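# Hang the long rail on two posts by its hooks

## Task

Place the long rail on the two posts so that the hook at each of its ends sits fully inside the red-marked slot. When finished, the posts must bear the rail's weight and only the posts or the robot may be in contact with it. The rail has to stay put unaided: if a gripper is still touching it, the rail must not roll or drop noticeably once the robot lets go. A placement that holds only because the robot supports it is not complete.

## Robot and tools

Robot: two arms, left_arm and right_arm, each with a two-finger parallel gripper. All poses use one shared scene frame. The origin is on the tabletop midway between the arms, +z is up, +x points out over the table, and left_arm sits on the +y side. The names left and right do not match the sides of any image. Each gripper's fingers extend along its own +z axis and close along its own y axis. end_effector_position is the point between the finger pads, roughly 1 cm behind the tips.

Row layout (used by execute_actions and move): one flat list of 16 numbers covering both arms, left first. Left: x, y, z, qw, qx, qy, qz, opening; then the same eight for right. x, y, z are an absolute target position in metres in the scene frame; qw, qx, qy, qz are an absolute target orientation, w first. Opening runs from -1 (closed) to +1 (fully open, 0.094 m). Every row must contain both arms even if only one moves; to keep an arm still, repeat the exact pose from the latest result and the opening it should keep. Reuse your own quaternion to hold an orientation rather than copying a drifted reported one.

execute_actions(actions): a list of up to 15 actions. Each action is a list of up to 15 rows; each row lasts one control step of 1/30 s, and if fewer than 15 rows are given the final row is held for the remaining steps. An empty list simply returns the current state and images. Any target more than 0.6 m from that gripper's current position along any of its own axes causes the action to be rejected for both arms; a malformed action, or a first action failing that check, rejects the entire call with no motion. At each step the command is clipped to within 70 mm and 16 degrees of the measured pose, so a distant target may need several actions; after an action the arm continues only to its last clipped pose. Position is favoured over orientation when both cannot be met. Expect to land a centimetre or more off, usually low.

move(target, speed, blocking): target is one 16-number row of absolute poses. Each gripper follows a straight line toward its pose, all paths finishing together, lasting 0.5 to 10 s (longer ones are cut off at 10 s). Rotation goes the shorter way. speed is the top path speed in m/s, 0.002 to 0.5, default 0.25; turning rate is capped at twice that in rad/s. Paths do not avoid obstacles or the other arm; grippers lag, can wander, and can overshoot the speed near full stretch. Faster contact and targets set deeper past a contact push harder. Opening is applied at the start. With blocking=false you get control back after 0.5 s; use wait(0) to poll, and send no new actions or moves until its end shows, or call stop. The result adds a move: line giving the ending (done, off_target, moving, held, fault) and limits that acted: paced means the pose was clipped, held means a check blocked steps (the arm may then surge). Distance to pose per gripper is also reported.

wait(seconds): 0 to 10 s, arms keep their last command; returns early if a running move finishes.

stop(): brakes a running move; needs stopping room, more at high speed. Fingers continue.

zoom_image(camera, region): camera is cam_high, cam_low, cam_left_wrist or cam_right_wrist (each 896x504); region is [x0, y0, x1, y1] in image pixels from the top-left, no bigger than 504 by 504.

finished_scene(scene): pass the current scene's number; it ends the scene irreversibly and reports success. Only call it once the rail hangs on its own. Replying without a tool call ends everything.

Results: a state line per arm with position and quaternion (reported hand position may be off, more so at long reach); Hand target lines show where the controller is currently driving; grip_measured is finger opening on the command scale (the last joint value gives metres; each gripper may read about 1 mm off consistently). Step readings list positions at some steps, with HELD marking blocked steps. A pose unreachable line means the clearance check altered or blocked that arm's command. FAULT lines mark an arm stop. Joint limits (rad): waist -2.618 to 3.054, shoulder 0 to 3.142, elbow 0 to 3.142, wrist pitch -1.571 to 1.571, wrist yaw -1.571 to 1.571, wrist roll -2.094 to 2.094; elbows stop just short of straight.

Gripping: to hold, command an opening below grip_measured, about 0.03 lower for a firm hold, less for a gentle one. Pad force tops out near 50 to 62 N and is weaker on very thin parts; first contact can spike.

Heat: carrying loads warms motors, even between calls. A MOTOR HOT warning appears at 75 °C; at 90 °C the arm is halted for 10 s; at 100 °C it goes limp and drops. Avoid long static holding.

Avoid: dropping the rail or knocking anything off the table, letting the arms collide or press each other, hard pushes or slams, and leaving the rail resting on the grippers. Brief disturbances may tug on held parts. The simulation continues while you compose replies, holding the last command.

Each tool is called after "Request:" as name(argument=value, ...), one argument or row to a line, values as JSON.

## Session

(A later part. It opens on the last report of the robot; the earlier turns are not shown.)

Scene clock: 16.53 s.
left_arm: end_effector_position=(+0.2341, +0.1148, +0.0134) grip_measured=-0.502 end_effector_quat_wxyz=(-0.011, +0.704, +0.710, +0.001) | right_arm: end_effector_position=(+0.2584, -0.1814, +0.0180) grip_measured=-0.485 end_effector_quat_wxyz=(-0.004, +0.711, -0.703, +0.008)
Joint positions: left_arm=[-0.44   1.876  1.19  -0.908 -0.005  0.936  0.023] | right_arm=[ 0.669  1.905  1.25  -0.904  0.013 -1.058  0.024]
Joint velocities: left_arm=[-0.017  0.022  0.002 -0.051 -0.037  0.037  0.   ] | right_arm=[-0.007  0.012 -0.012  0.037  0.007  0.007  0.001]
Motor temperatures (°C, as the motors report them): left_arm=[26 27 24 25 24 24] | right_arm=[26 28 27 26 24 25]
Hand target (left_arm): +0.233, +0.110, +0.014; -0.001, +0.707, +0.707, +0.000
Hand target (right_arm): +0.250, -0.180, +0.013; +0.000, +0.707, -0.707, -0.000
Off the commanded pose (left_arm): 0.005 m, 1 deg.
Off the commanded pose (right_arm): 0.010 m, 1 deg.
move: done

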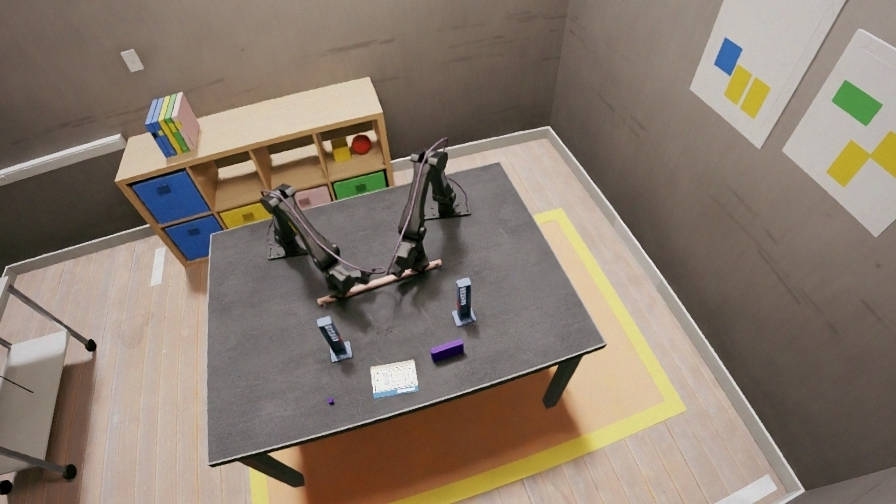

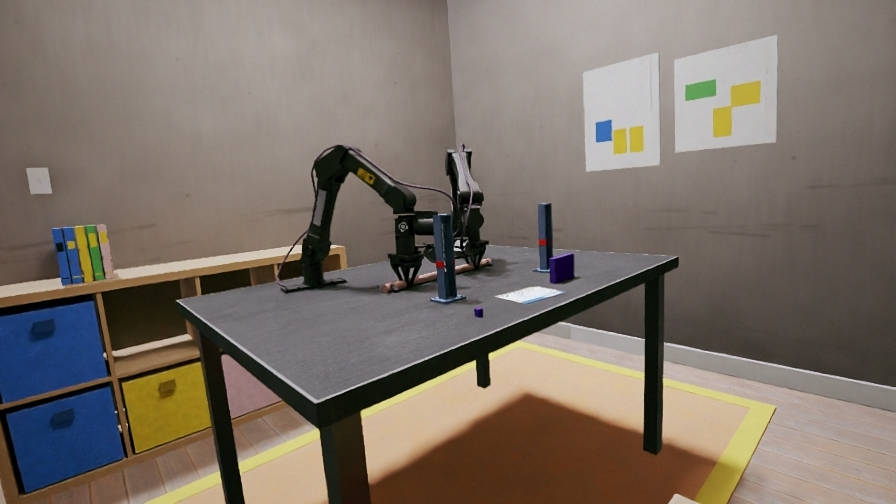

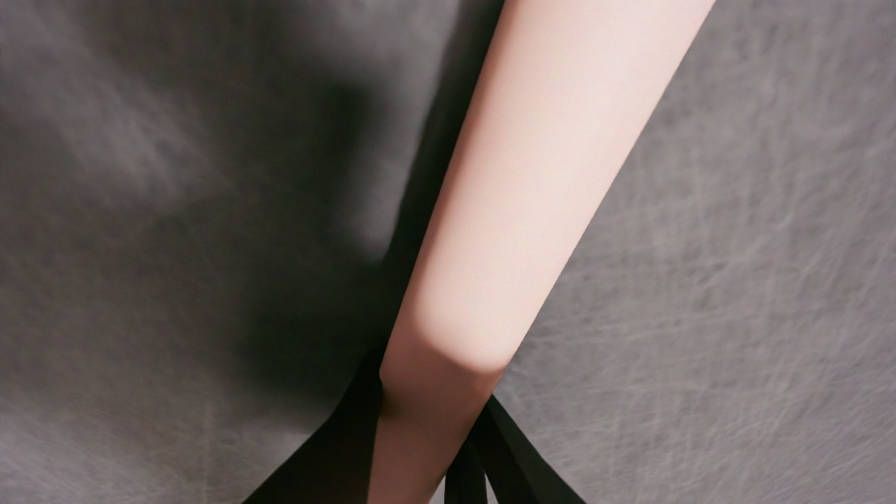

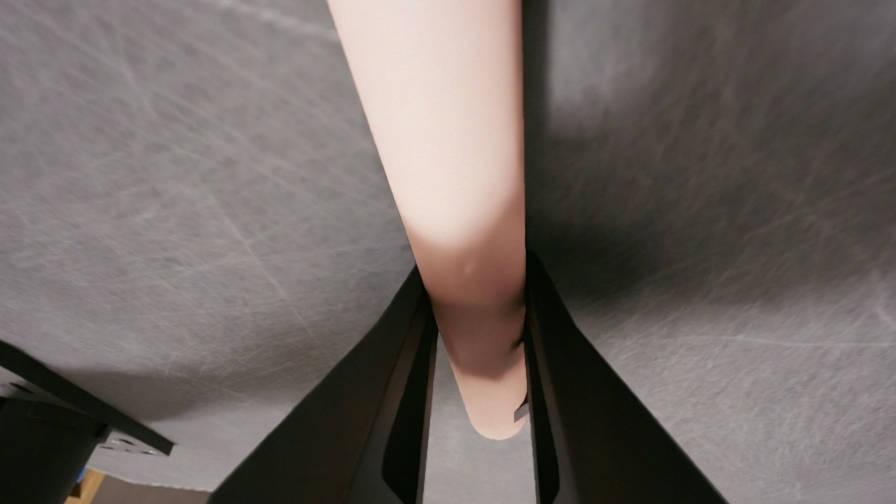

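Request:
move(
  target=[0.234,0.113,0.06,0,0.707,0.707,0,-0.55,0.256,-0.181,0.063,0,-0.707,0.707,0,-0.55],
  speed=0.08,
)

Request:
move(
  target=[0.35,0.113,0.105,0.213,0.674,0.674,0.213,-0.55,0.365,-0.181,0.108,0.213,-0.674,0.674,-0.213,-0.55],
  speed=0.1,
)

Request:
zoom_image(
  camera="cam_low",
  region=[380, 200, 580, 310],
)

Request:
zoom_image(
  camera="cam_high",
  region=[300, 250, 500, 370],
)

Scene clock: 17.90 s.
left_arm: end_effector_position=(+0.2300, +0.1151, +0.0424) grip_measured=-0.502 end_effector_quat_wxyz=(-0.015, +0.704, +0.710, -0.006) | right_arm: end_effector_position=(+0.2538, -0.1821, +0.0485) grip_measured=-0.485 end_effector_quat_wxyz=(+0.008, +0.712, -0.702, -0.000)
Joint positions: left_arm=[-0.44   1.829  1.253 -1.026  0.007  0.936  0.023] | right_arm=[ 0.669  1.873  1.337 -1.049  0.004 -1.061  0.024]
Joint velocities: left_arm=[-0.012  0.012  0.012 -0.051  0.051 -0.022 -0.   ] | right_arm=[-0.007  0.002  0.007 -0.007 -0.007  0.081  0.   ]
Motor temperatures (°C, as the motors report them): left_arm=[26 27 25 25 24 24] | right_arm=[26 29 27 26 24 25]
Hand target (left_arm): +0.234, +0.113, +0.060; +0.000, +0.707, +0.707, +0.000
Hand target (right_arm): +0.255, -0.182, +0.063; -0.000, +0.707, -0.707, +0.000
Off the commanded pose (left_arm): 0.018 m, 2 deg.
Off the commanded pose (right_arm): 0.015 m, 1 deg.
move: off_target (left_arm, right_arm)

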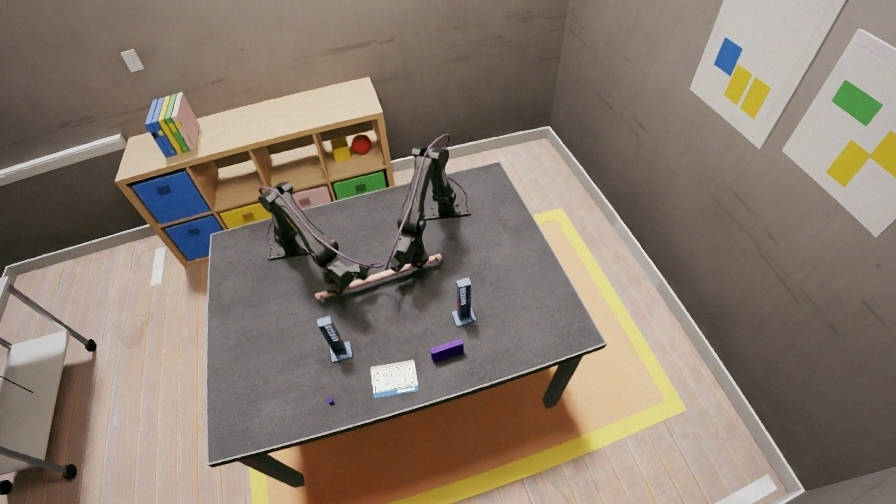

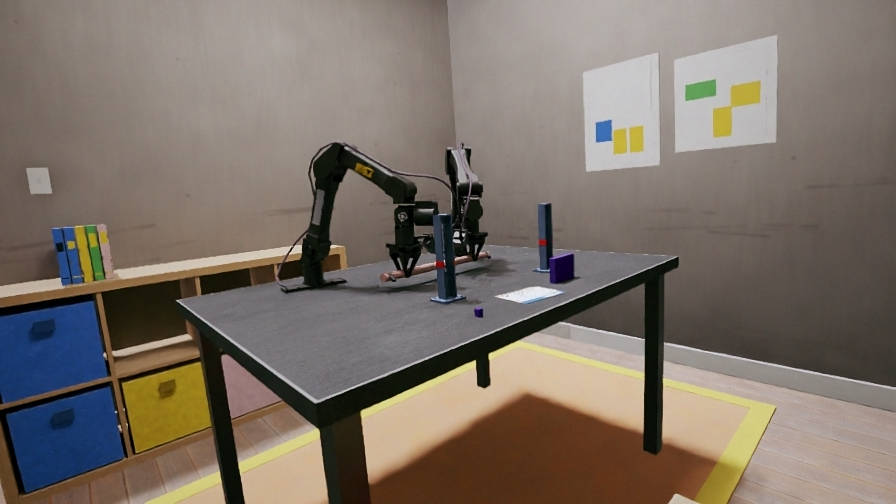

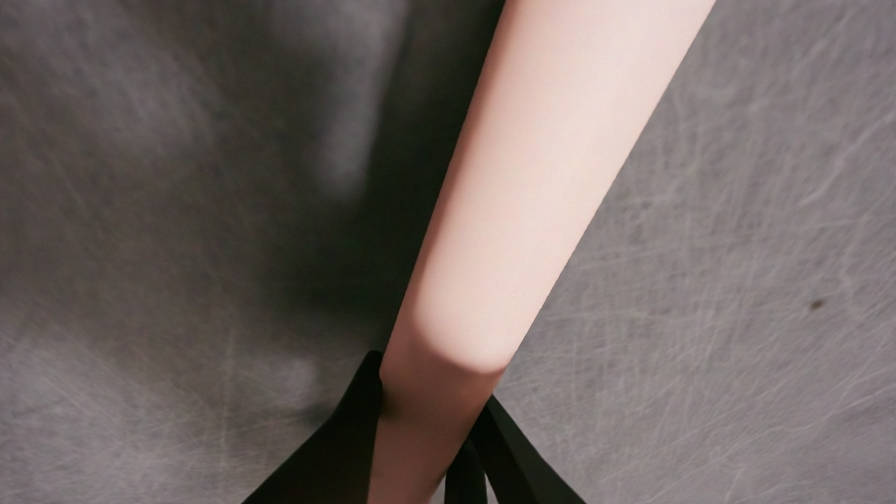

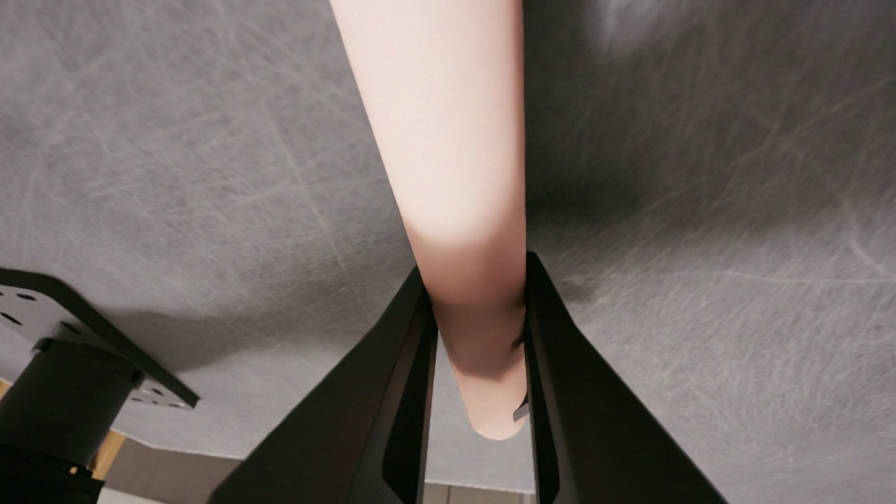

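Scene clock: 21.53 s.
left_arm: end_effector_position=(+0.3378, +0.1176, +0.0841) grip_measured=-0.503 end_effector_quat_wxyz=(+0.173, +0.679, +0.685, +0.198) | right_arm: end_effector_position=(+0.3567, -0.1796, +0.0968) grip_measured=-0.484 end_effector_quat_wxyz=(-0.191, +0.679, -0.681, +0.198)
Joint positions: left_arm=[-0.422  1.742  1.19  -0.59  -0.324  1.025  0.023] | right_arm=[ 0.665  1.76   1.247 -0.566  0.274 -1.118  0.024]
Joint velocities: left_arm=[-0.002 -0.002  0.007  0.051 -0.007  0.007 -0.   ] | right_arm=[-0.002  0.012 -0.012 -0.007  0.007 -0.066  0.   ]
Motor temperatures (°C, as the motors report them): left_arm=[26 28 25 25 24 24] | right_arm=[26 30 27 26 24 25]
Hand target (left_arm): +0.349, +0.115, +0.107; +0.209, +0.677, +0.672, +0.217
Hand target (right_arm): +0.363, -0.181, +0.113; -0.213, +0.675, -0.674, +0.212
Off the commanded pose (left_arm): 0.025 m, 5 deg.
Off the commanded pose (right_arm): 0.014 m, 3 deg.
move: off_target (left_arm, right_arm)

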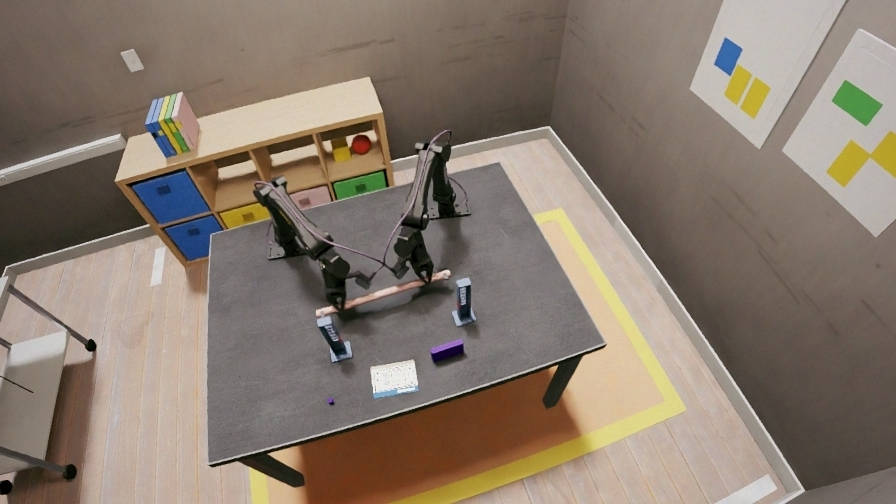

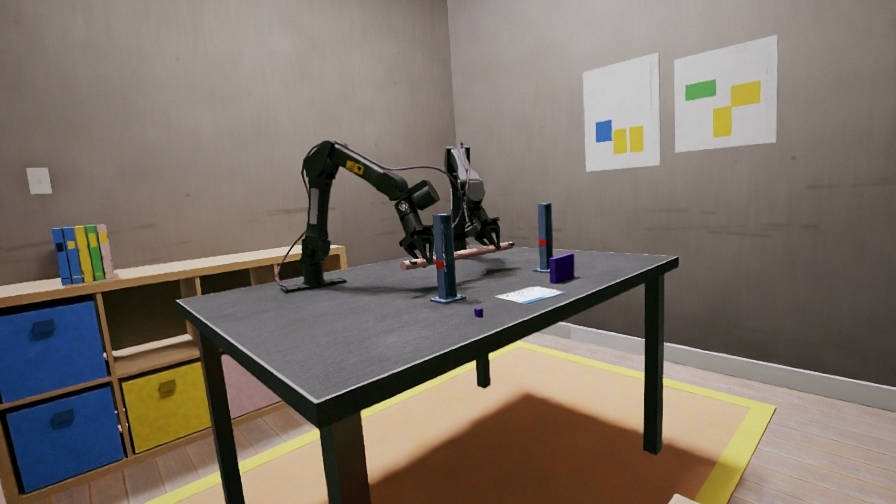

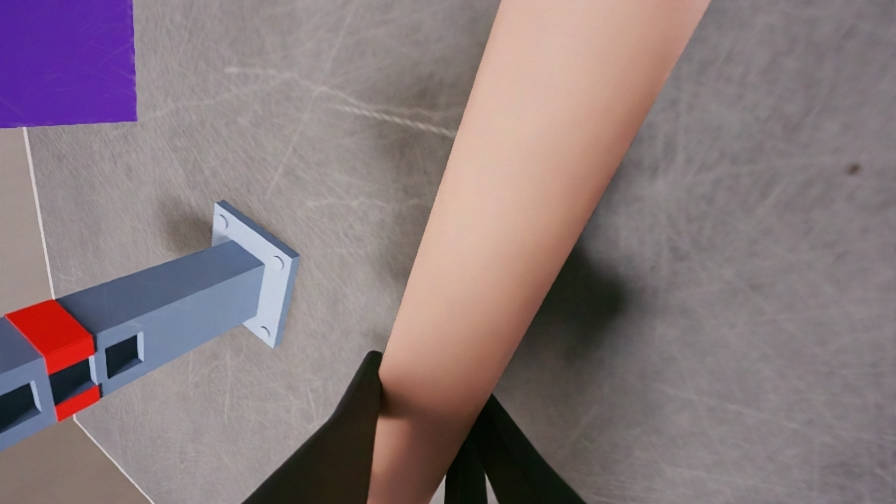

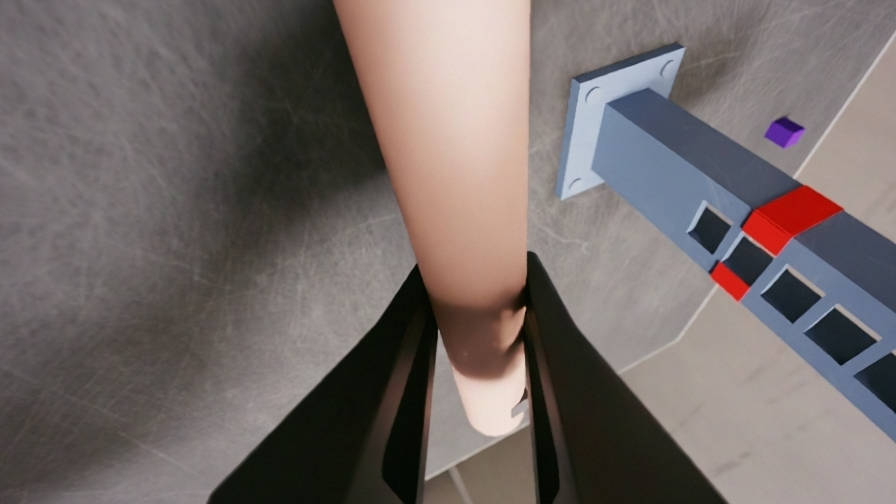

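Region (380, 200, 580, 310) of cam_low's 896x504 image, scaled by 2.520, with more detail than that image has; it fills the top 277 rows of this view, and the rest is white.

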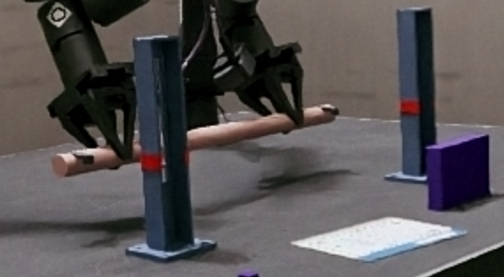

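Region (300, 250, 500, 370) of cam_high's 896x504 image, scaled by 2.520, with more detail than that image has; it fills the top 302 rows of this view, and the rest is white.

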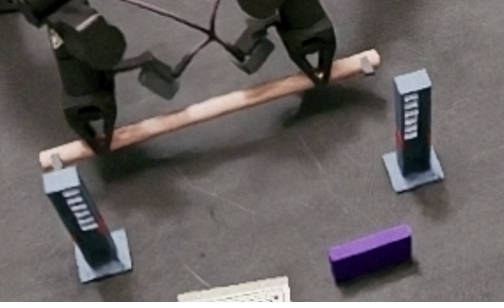

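Request:
move(
  target=[0.405,0.138,0.118,0.225,0.67,0.67,0.225,-0.55,0.415,-0.156,0.113,0.225,-0.67,0.67,-0.225,-0.55],
  speed=0.08,
)

Request:
zoom_image(
  camera="cam_low",
  region=[400, 210, 570, 300],
)

Request:
zoom_image(
  camera="cam_high",
  region=[300, 250, 500, 370],
)

Scene clock: 23.23 s.
left_arm: end_effector_position=(+0.3846, +0.1457, +0.0960) grip_measured=-0.503 end_effector_quat_wxyz=(+0.186, +0.677, +0.679, +0.213) | right_arm: end_effector_position=(+0.4029, -0.1528, +0.1026) grip_measured=-0.484 end_effector_quat_wxyz=(-0.219, +0.673, -0.677, +0.204)
Joint positions: left_arm=[-0.292  1.793  1.276 -0.55  -0.286  1.164  0.023] | right_arm=[ 0.664  1.911  1.436 -0.545  0.27  -1.123  0.024]
Joint velocities: left_arm=[-0.012  0.007 -0.007  0.037 -0.022  0.081 -0.001] | right_arm=[-0.002  0.007 -0.007 -0.051  0.022 -0.007 -0.   ]
Motor temperatures (°C, as the motors report them): left_arm=[26 29 25 26 24 24] | right_arm=[26 30 28 26 24 25]
Hand target (left_arm): +0.404, +0.140, +0.120; +0.225, +0.670, +0.669, +0.229
Hand target (right_arm): +0.414, -0.156, +0.114; -0.225, +0.670, -0.671, +0.225
Off the commanded pose (left_arm): 0.031 m, 5 deg.
Off the commanded pose (right_arm): 0.016 m, 3 deg.
move: off_target (left_arm, right_arm)

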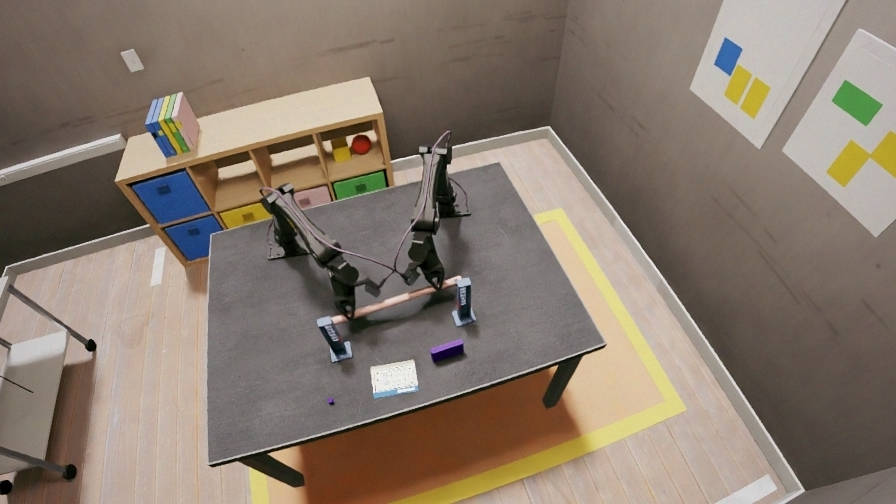

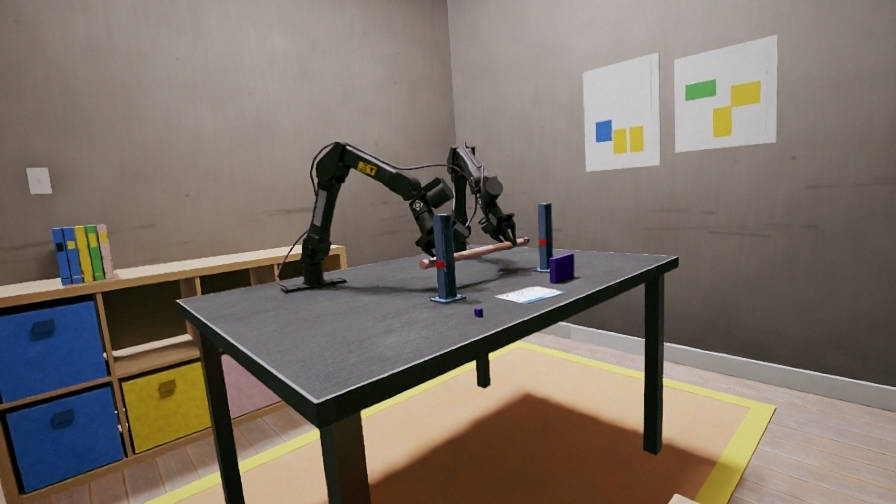

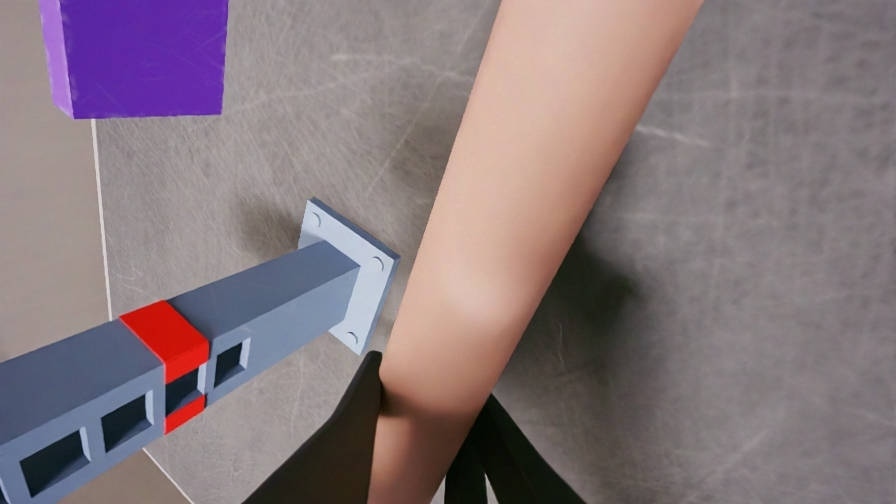

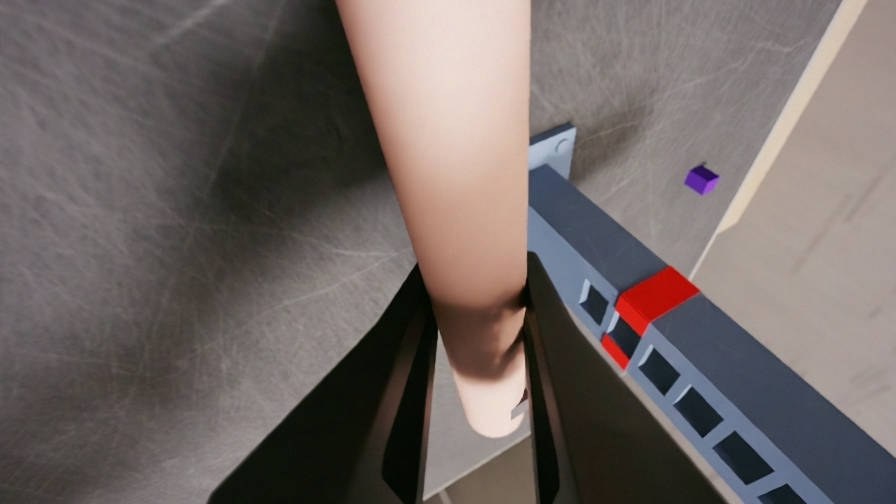

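Region (400, 210, 570, 300) of cam_low's 896x504 image, scaled by 2.965, with more detail than that image has; it fills the top 267 rows of this view, and the rest is white.

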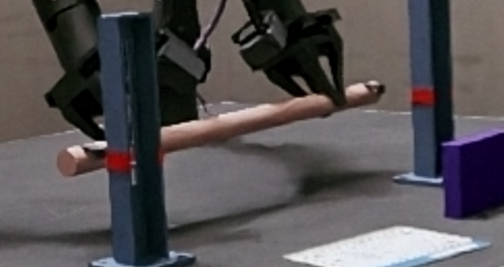

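Region (300, 250, 500, 370) of cam_high's 896x504 image, scaled by 2.520, with more detail than that image has; it fills the top 302 rows of this view, and the rest is white.

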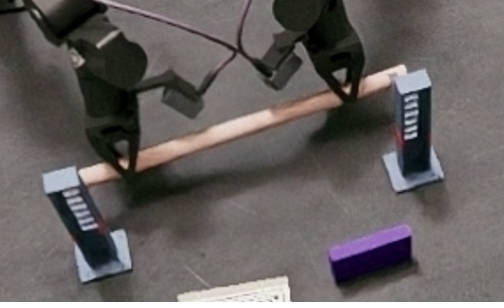

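Request:
move(
  target=[0.435,0.138,0.116,0.225,0.67,0.67,0.225,-0.55,0.437,-0.156,0.108,0.225,-0.67,0.67,-0.225,-0.55],
  speed=0.04,
)

Request:
zoom_image(
  camera="cam_low",
  region=[410, 240, 480, 285],
)

Request:
zoom_image(
  camera="cam_low",
  region=[500, 220, 570, 265],
)

Scene clock: 25.23 s.
left_arm: end_effector_position=(+0.4147, +0.1443, +0.0921) grip_measured=-0.503 end_effector_quat_wxyz=(+0.185, +0.682, +0.675, +0.213) | right_arm: end_effector_position=(+0.4265, -0.1544, +0.0979) grip_measured=-0.484 end_effector_quat_wxyz=(-0.219, +0.667, -0.681, +0.208)
Joint positions: left_arm=[-0.259  1.896  1.392 -0.554 -0.268  1.208  0.023] | right_arm=[ 0.637  1.988  1.522 -0.546  0.267 -1.135  0.024]
Joint velocities: left_arm=[-0.027  0.012 -0.017 -0.022  0.022 -0.007 -0.001] | right_arm=[ 0.002 -0.002 -0.007  0.007  0.037 -0.022  0.   ]
Motor temperatures (°C, as the motors report them): left_arm=[26 29 26 26 24 24] | right_arm=[26 30 28 26 24 25]
Hand target (left_arm): +0.433, +0.139, +0.118; +0.225, +0.671, +0.669, +0.227
Hand target (right_arm): +0.436, -0.156, +0.109; -0.225, +0.670, -0.670, +0.226
Off the commanded pose (left_arm): 0.032 m, 5 deg.
Off the commanded pose (right_arm): 0.015 m, 2 deg.
move: off_target (left_arm, right_arm)

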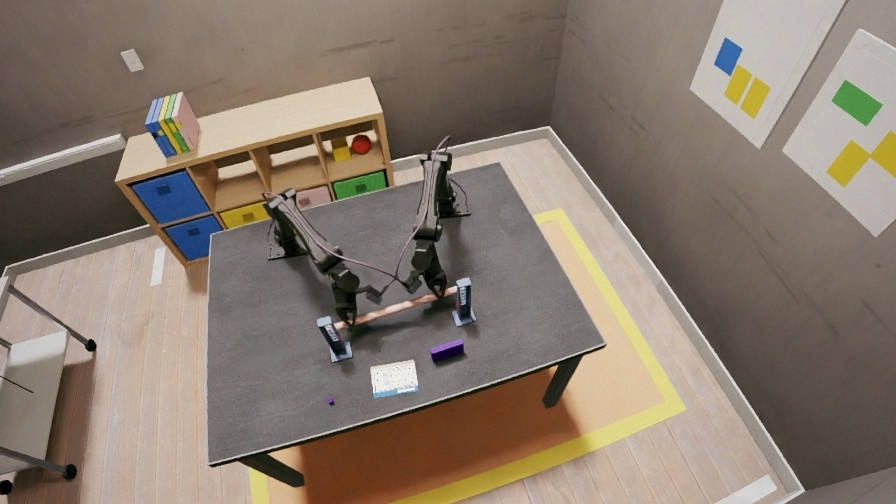

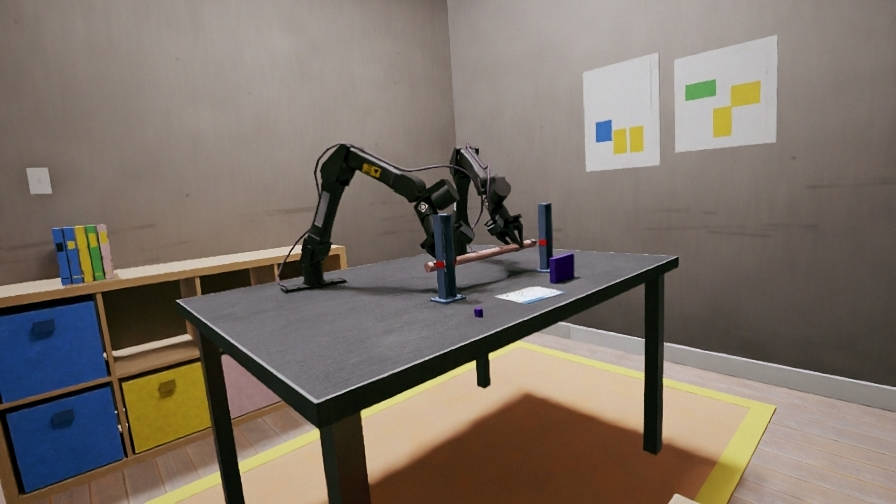

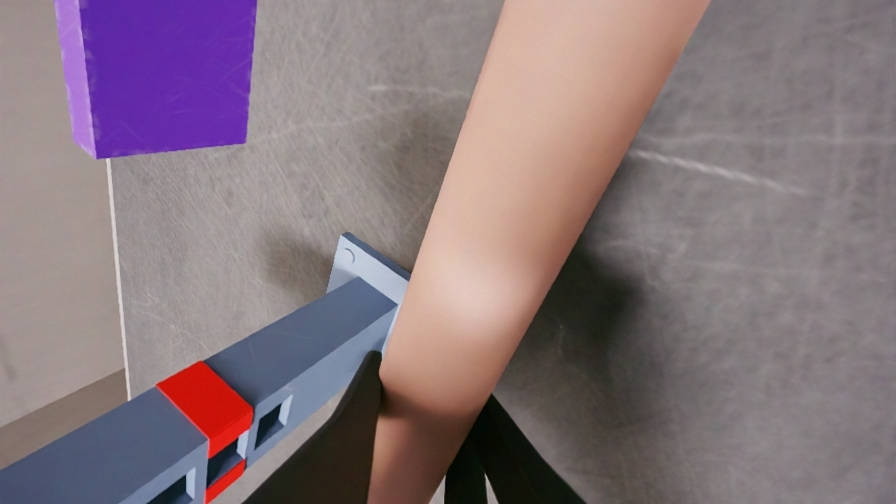

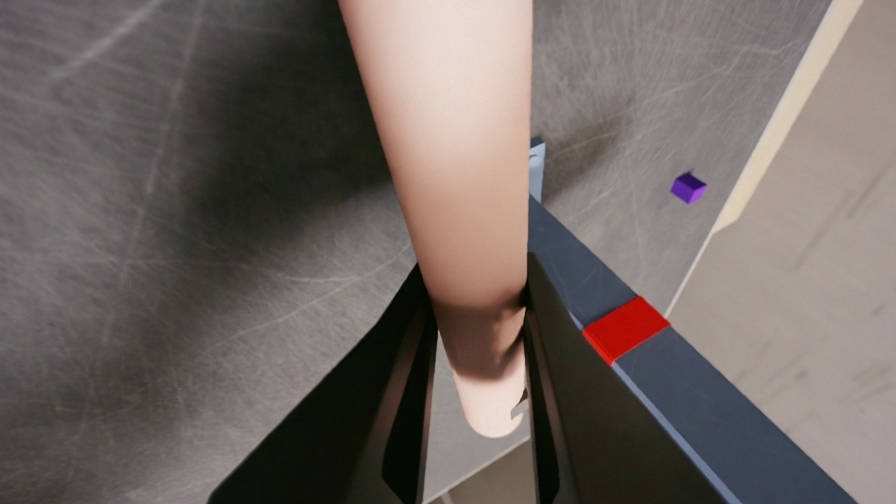

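Region (410, 240, 480, 285) of cam_low's 896x504 image, scaled by 7.200, with more detail than that image has; it fills the top 324 rows of this view, and the rest is white.

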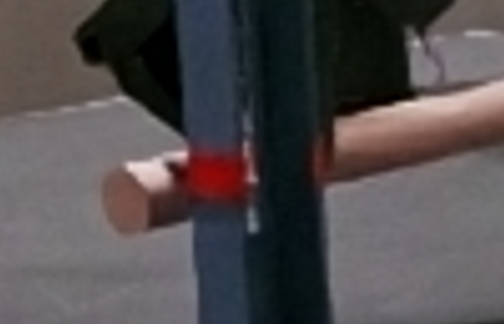

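Region (500, 220, 570, 265) of cam_low's 896x504 image, scaled by 7.200, with more detail than that image has; it fills the top 324 rows of this view, and the rest is white.

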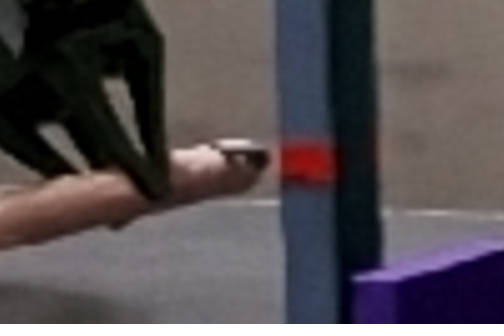

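Request:
move(
  target=[0.455,0.138,0.121,0.225,0.67,0.67,0.225,-0.55,0.447,-0.156,0.112,0.225,-0.67,0.67,-0.225,-0.55],
  speed=0.03,
)

Request:
zoom_image(
  camera="cam_low",
  region=[410, 240, 480, 285],
)

Request:
zoom_image(
  camera="cam_low",
  region=[500, 220, 570, 265],
)

Request:
zoom_image(
  camera="cam_high",
  region=[310, 270, 490, 370],
)

Scene clock: 27.53 s.
left_arm: end_effector_position=(+0.4346, +0.1429, +0.0954) grip_measured=-0.503 end_effector_quat_wxyz=(+0.184, +0.687, +0.670, +0.213) | right_arm: end_effector_position=(+0.4389, -0.1561, +0.1018) grip_measured=-0.484 end_effector_quat_wxyz=(-0.221, +0.661, -0.685, +0.211)
Joint positions: left_arm=[-0.239  1.961  1.497 -0.59  -0.255  1.24   0.023] | right_arm=[ 0.622  2.02   1.579 -0.561  0.266 -1.137  0.024]
Joint velocities: left_arm=[ 0.007  0.002  0.002  0.022 -0.007  0.007  0.   ] | right_arm=[ 0.002  0.007  0.007 -0.022 -0.037 -0.037 -0.001]
Motor temperatures (°C, as the motors report them): left_arm=[26 29 26 26 24 24] | right_arm=[26 31 28 27 24 25]
Hand target (left_arm): +0.453, +0.139, +0.122; +0.225, +0.671, +0.669, +0.226
Hand target (right_arm): +0.446, -0.156, +0.112; -0.225, +0.670, -0.670, +0.226
Off the commanded pose (left_arm): 0.033 m, 5 deg.
Off the commanded pose (right_arm): 0.013 m, 3 deg.
move: off_target (left_arm, right_arm)

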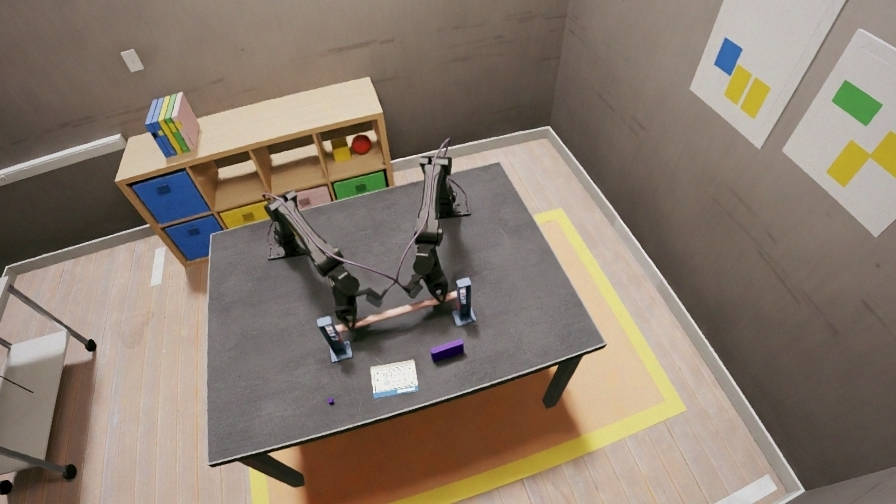

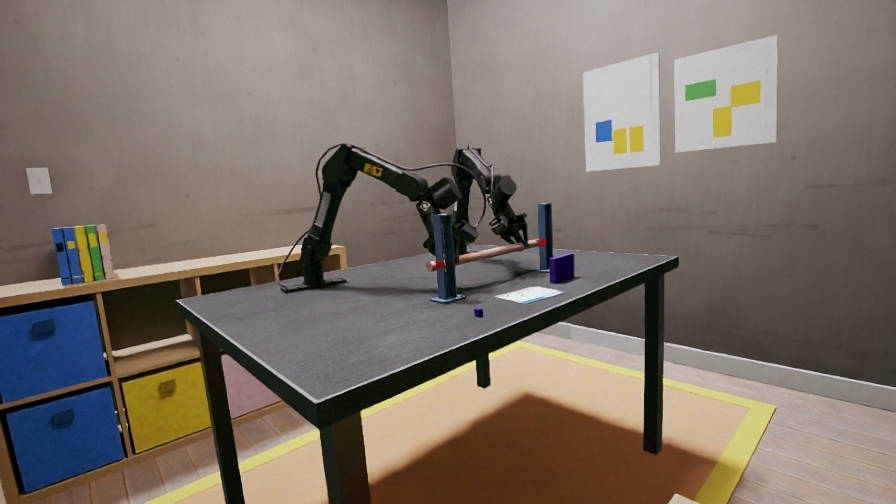

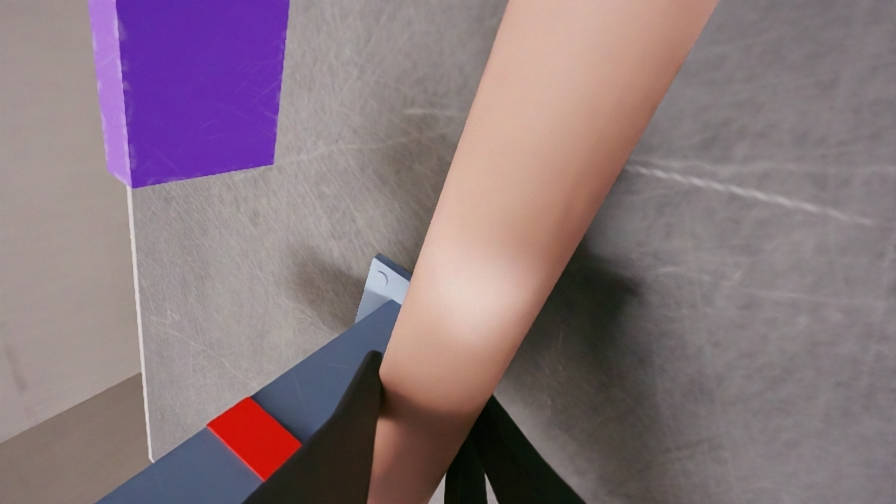

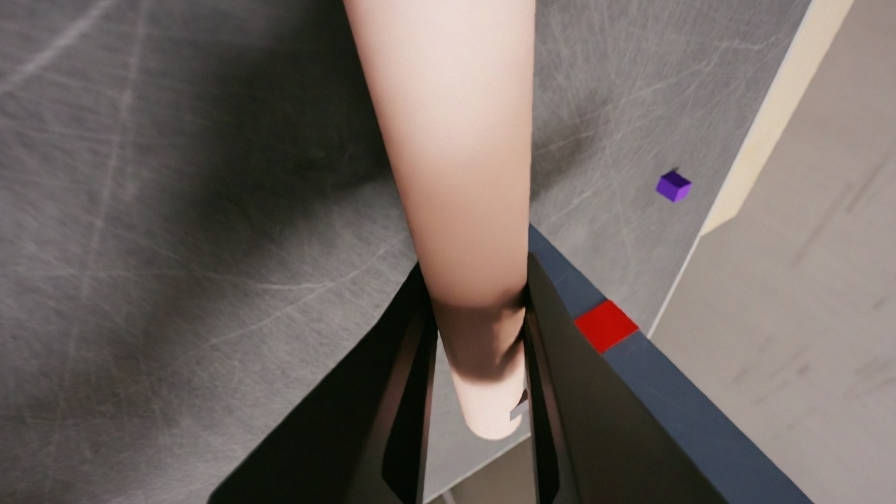

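Region (410, 240, 480, 285) of cam_low's 896x504 image, scaled by 7.200, with more detail than that image has; it fills the top 324 rows of this view, and the rest is white.

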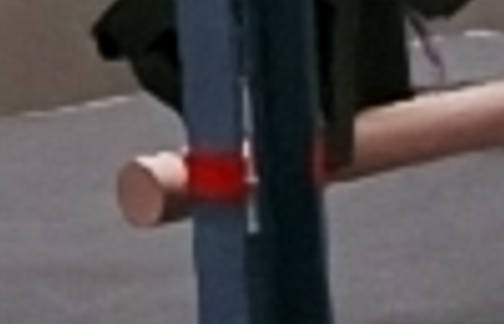

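Region (500, 220, 570, 265) of cam_low's 896x504 image, scaled by 7.200, with more detail than that image has; it fills the top 324 rows of this view, and the rest is white.

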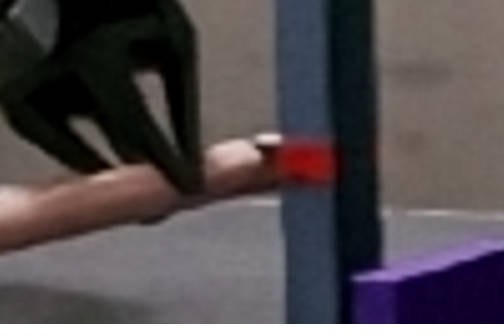

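Region (310, 270, 490, 370) of cam_high's 896x504 image, scaled by 2.800, with more detail than that image has.

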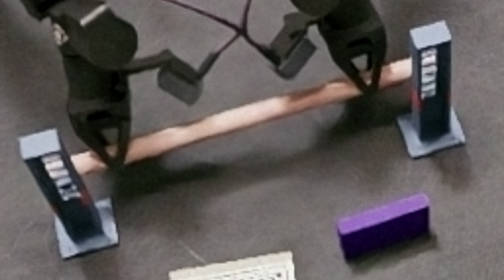

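Request:
zoom_image(
  camera="cam_high",
  region=[445, 272, 485, 322],
)

Request:
zoom_image(
  camera="cam_high",
  region=[314, 312, 354, 362],
)

Region (445, 272, 485, 322) of cam_high's 896x504 image, scaled by 10.080, with more detail than that image has; it fills the left 403 columns of this view, and the rest is white.

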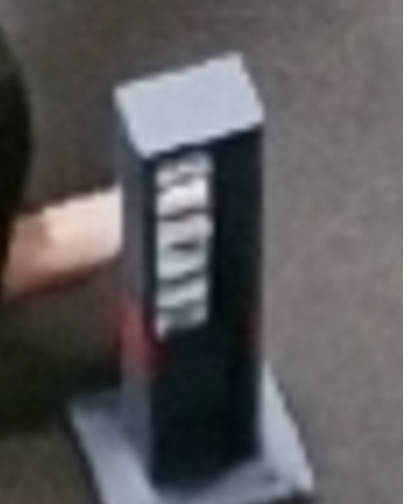

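Region (314, 312, 354, 362) of cam_high's 896x504 image, scaled by 10.080, with more detail than that image has; it fills the left 403 columns of this view, and the rest is white.

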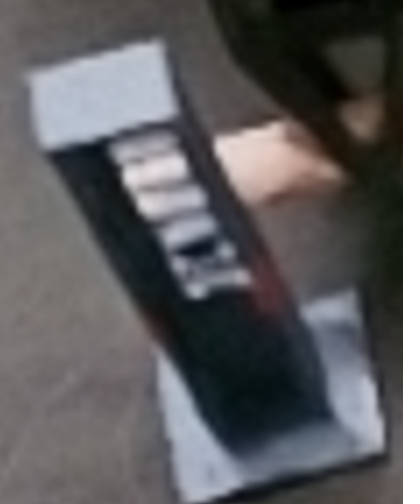

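Alignment looks plausible, so I'll advance slowly.

Request:
move(
  target=[0.472,0.138,0.119,0.225,0.67,0.67,0.225,-0.55,0.462,-0.156,0.110,0.225,-0.67,0.67,-0.225,-0.55],
  speed=0.015,
)

Request:
zoom_image(
  camera="cam_low",
  region=[410, 220, 570, 290],
)

Request:
zoom_image(
  camera="cam_high",
  region=[310, 270, 490, 370],
)

Scene clock: 31.17 s.
left_arm: end_effector_position=(+0.4375, +0.1426, +0.0862) grip_measured=-0.503 end_effector_quat_wxyz=(+0.165, +0.696, +0.671, +0.195) | right_arm: end_effector_position=(+0.4393, -0.1567, +0.0922) grip_measured=-0.484 end_effector_quat_wxyz=(-0.199, +0.666, -0.692, +0.195)
Joint positions: left_arm=[-0.229  2.013  1.56  -0.65  -0.23   1.248  0.023] | right_arm=[ 0.615  2.067  1.641 -0.633  0.249 -1.127  0.024]
Joint velocities: left_arm=[-0.022  0.017 -0.007 -0.095 -0.022 -0.037 -0.   ] | right_arm=[-0.007 -0.017  0.002 -0.022  0.022  0.007 -0.001]
Motor temperatures (°C, as the motors report them): left_arm=[26 30 27 26 24 24] | right_arm=[26 32 29 27 24 25]
Hand target (left_arm): +0.468, +0.140, +0.122; +0.225, +0.670, +0.670, +0.227
Hand target (right_arm): +0.460, -0.157, +0.111; -0.224, +0.669, -0.672, +0.226
Off the commanded pose (left_arm): 0.048 m, 8 deg.
Off the commanded pose (right_arm): 0.029 m, 5 deg.
move: off_target (left_arm, right_arm)

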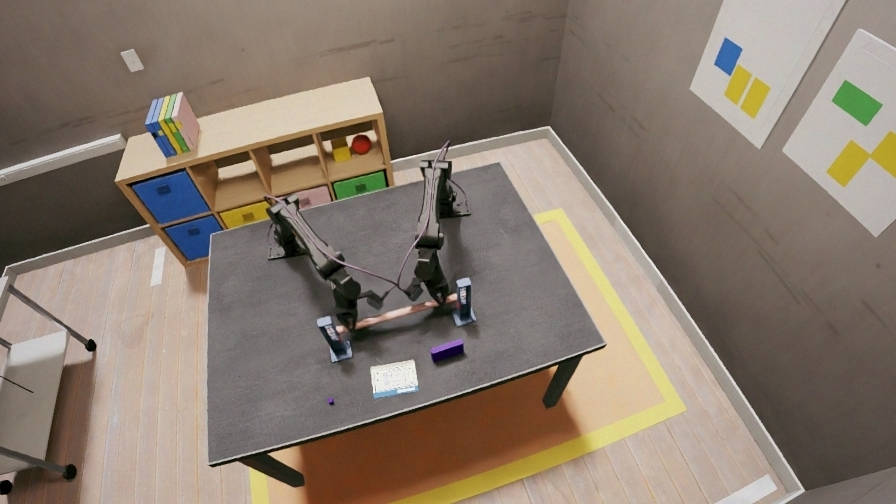

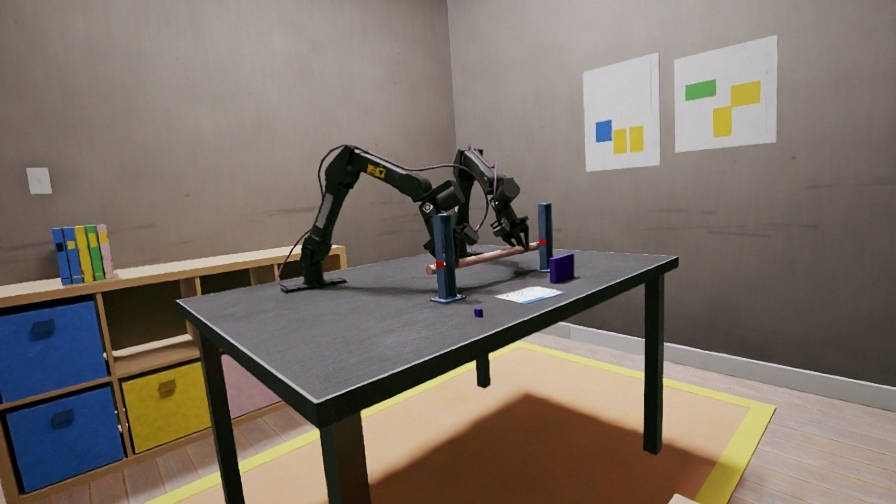

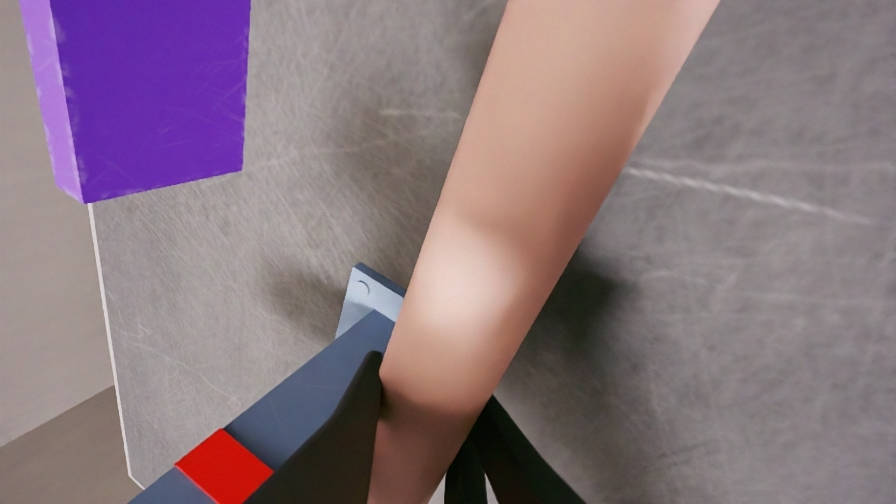

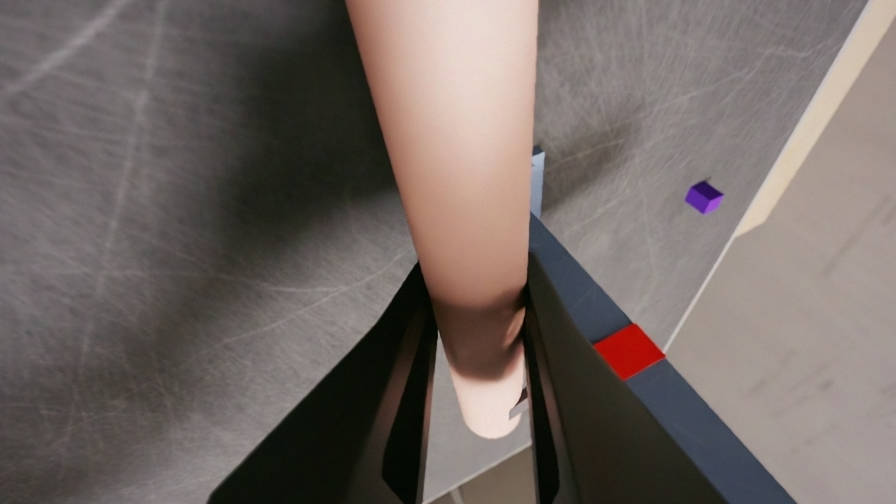

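Region (410, 220, 570, 290) of cam_low's 896x504 image, scaled by 3.150, with more detail than that image has; it fills the top 220 rows of this view, and the rest is white.

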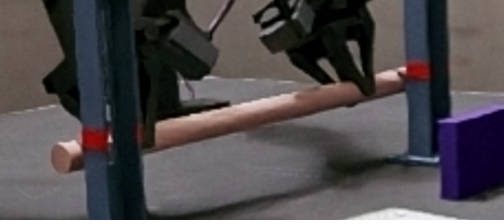

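Region (310, 270, 490, 370) of cam_high's 896x504 image, scaled by 2.800, with more detail than that image has.

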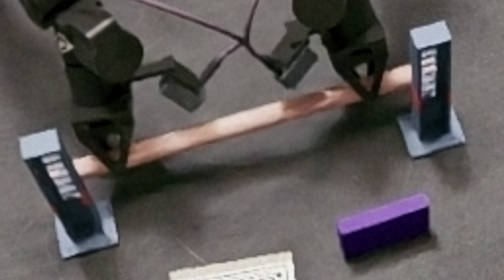

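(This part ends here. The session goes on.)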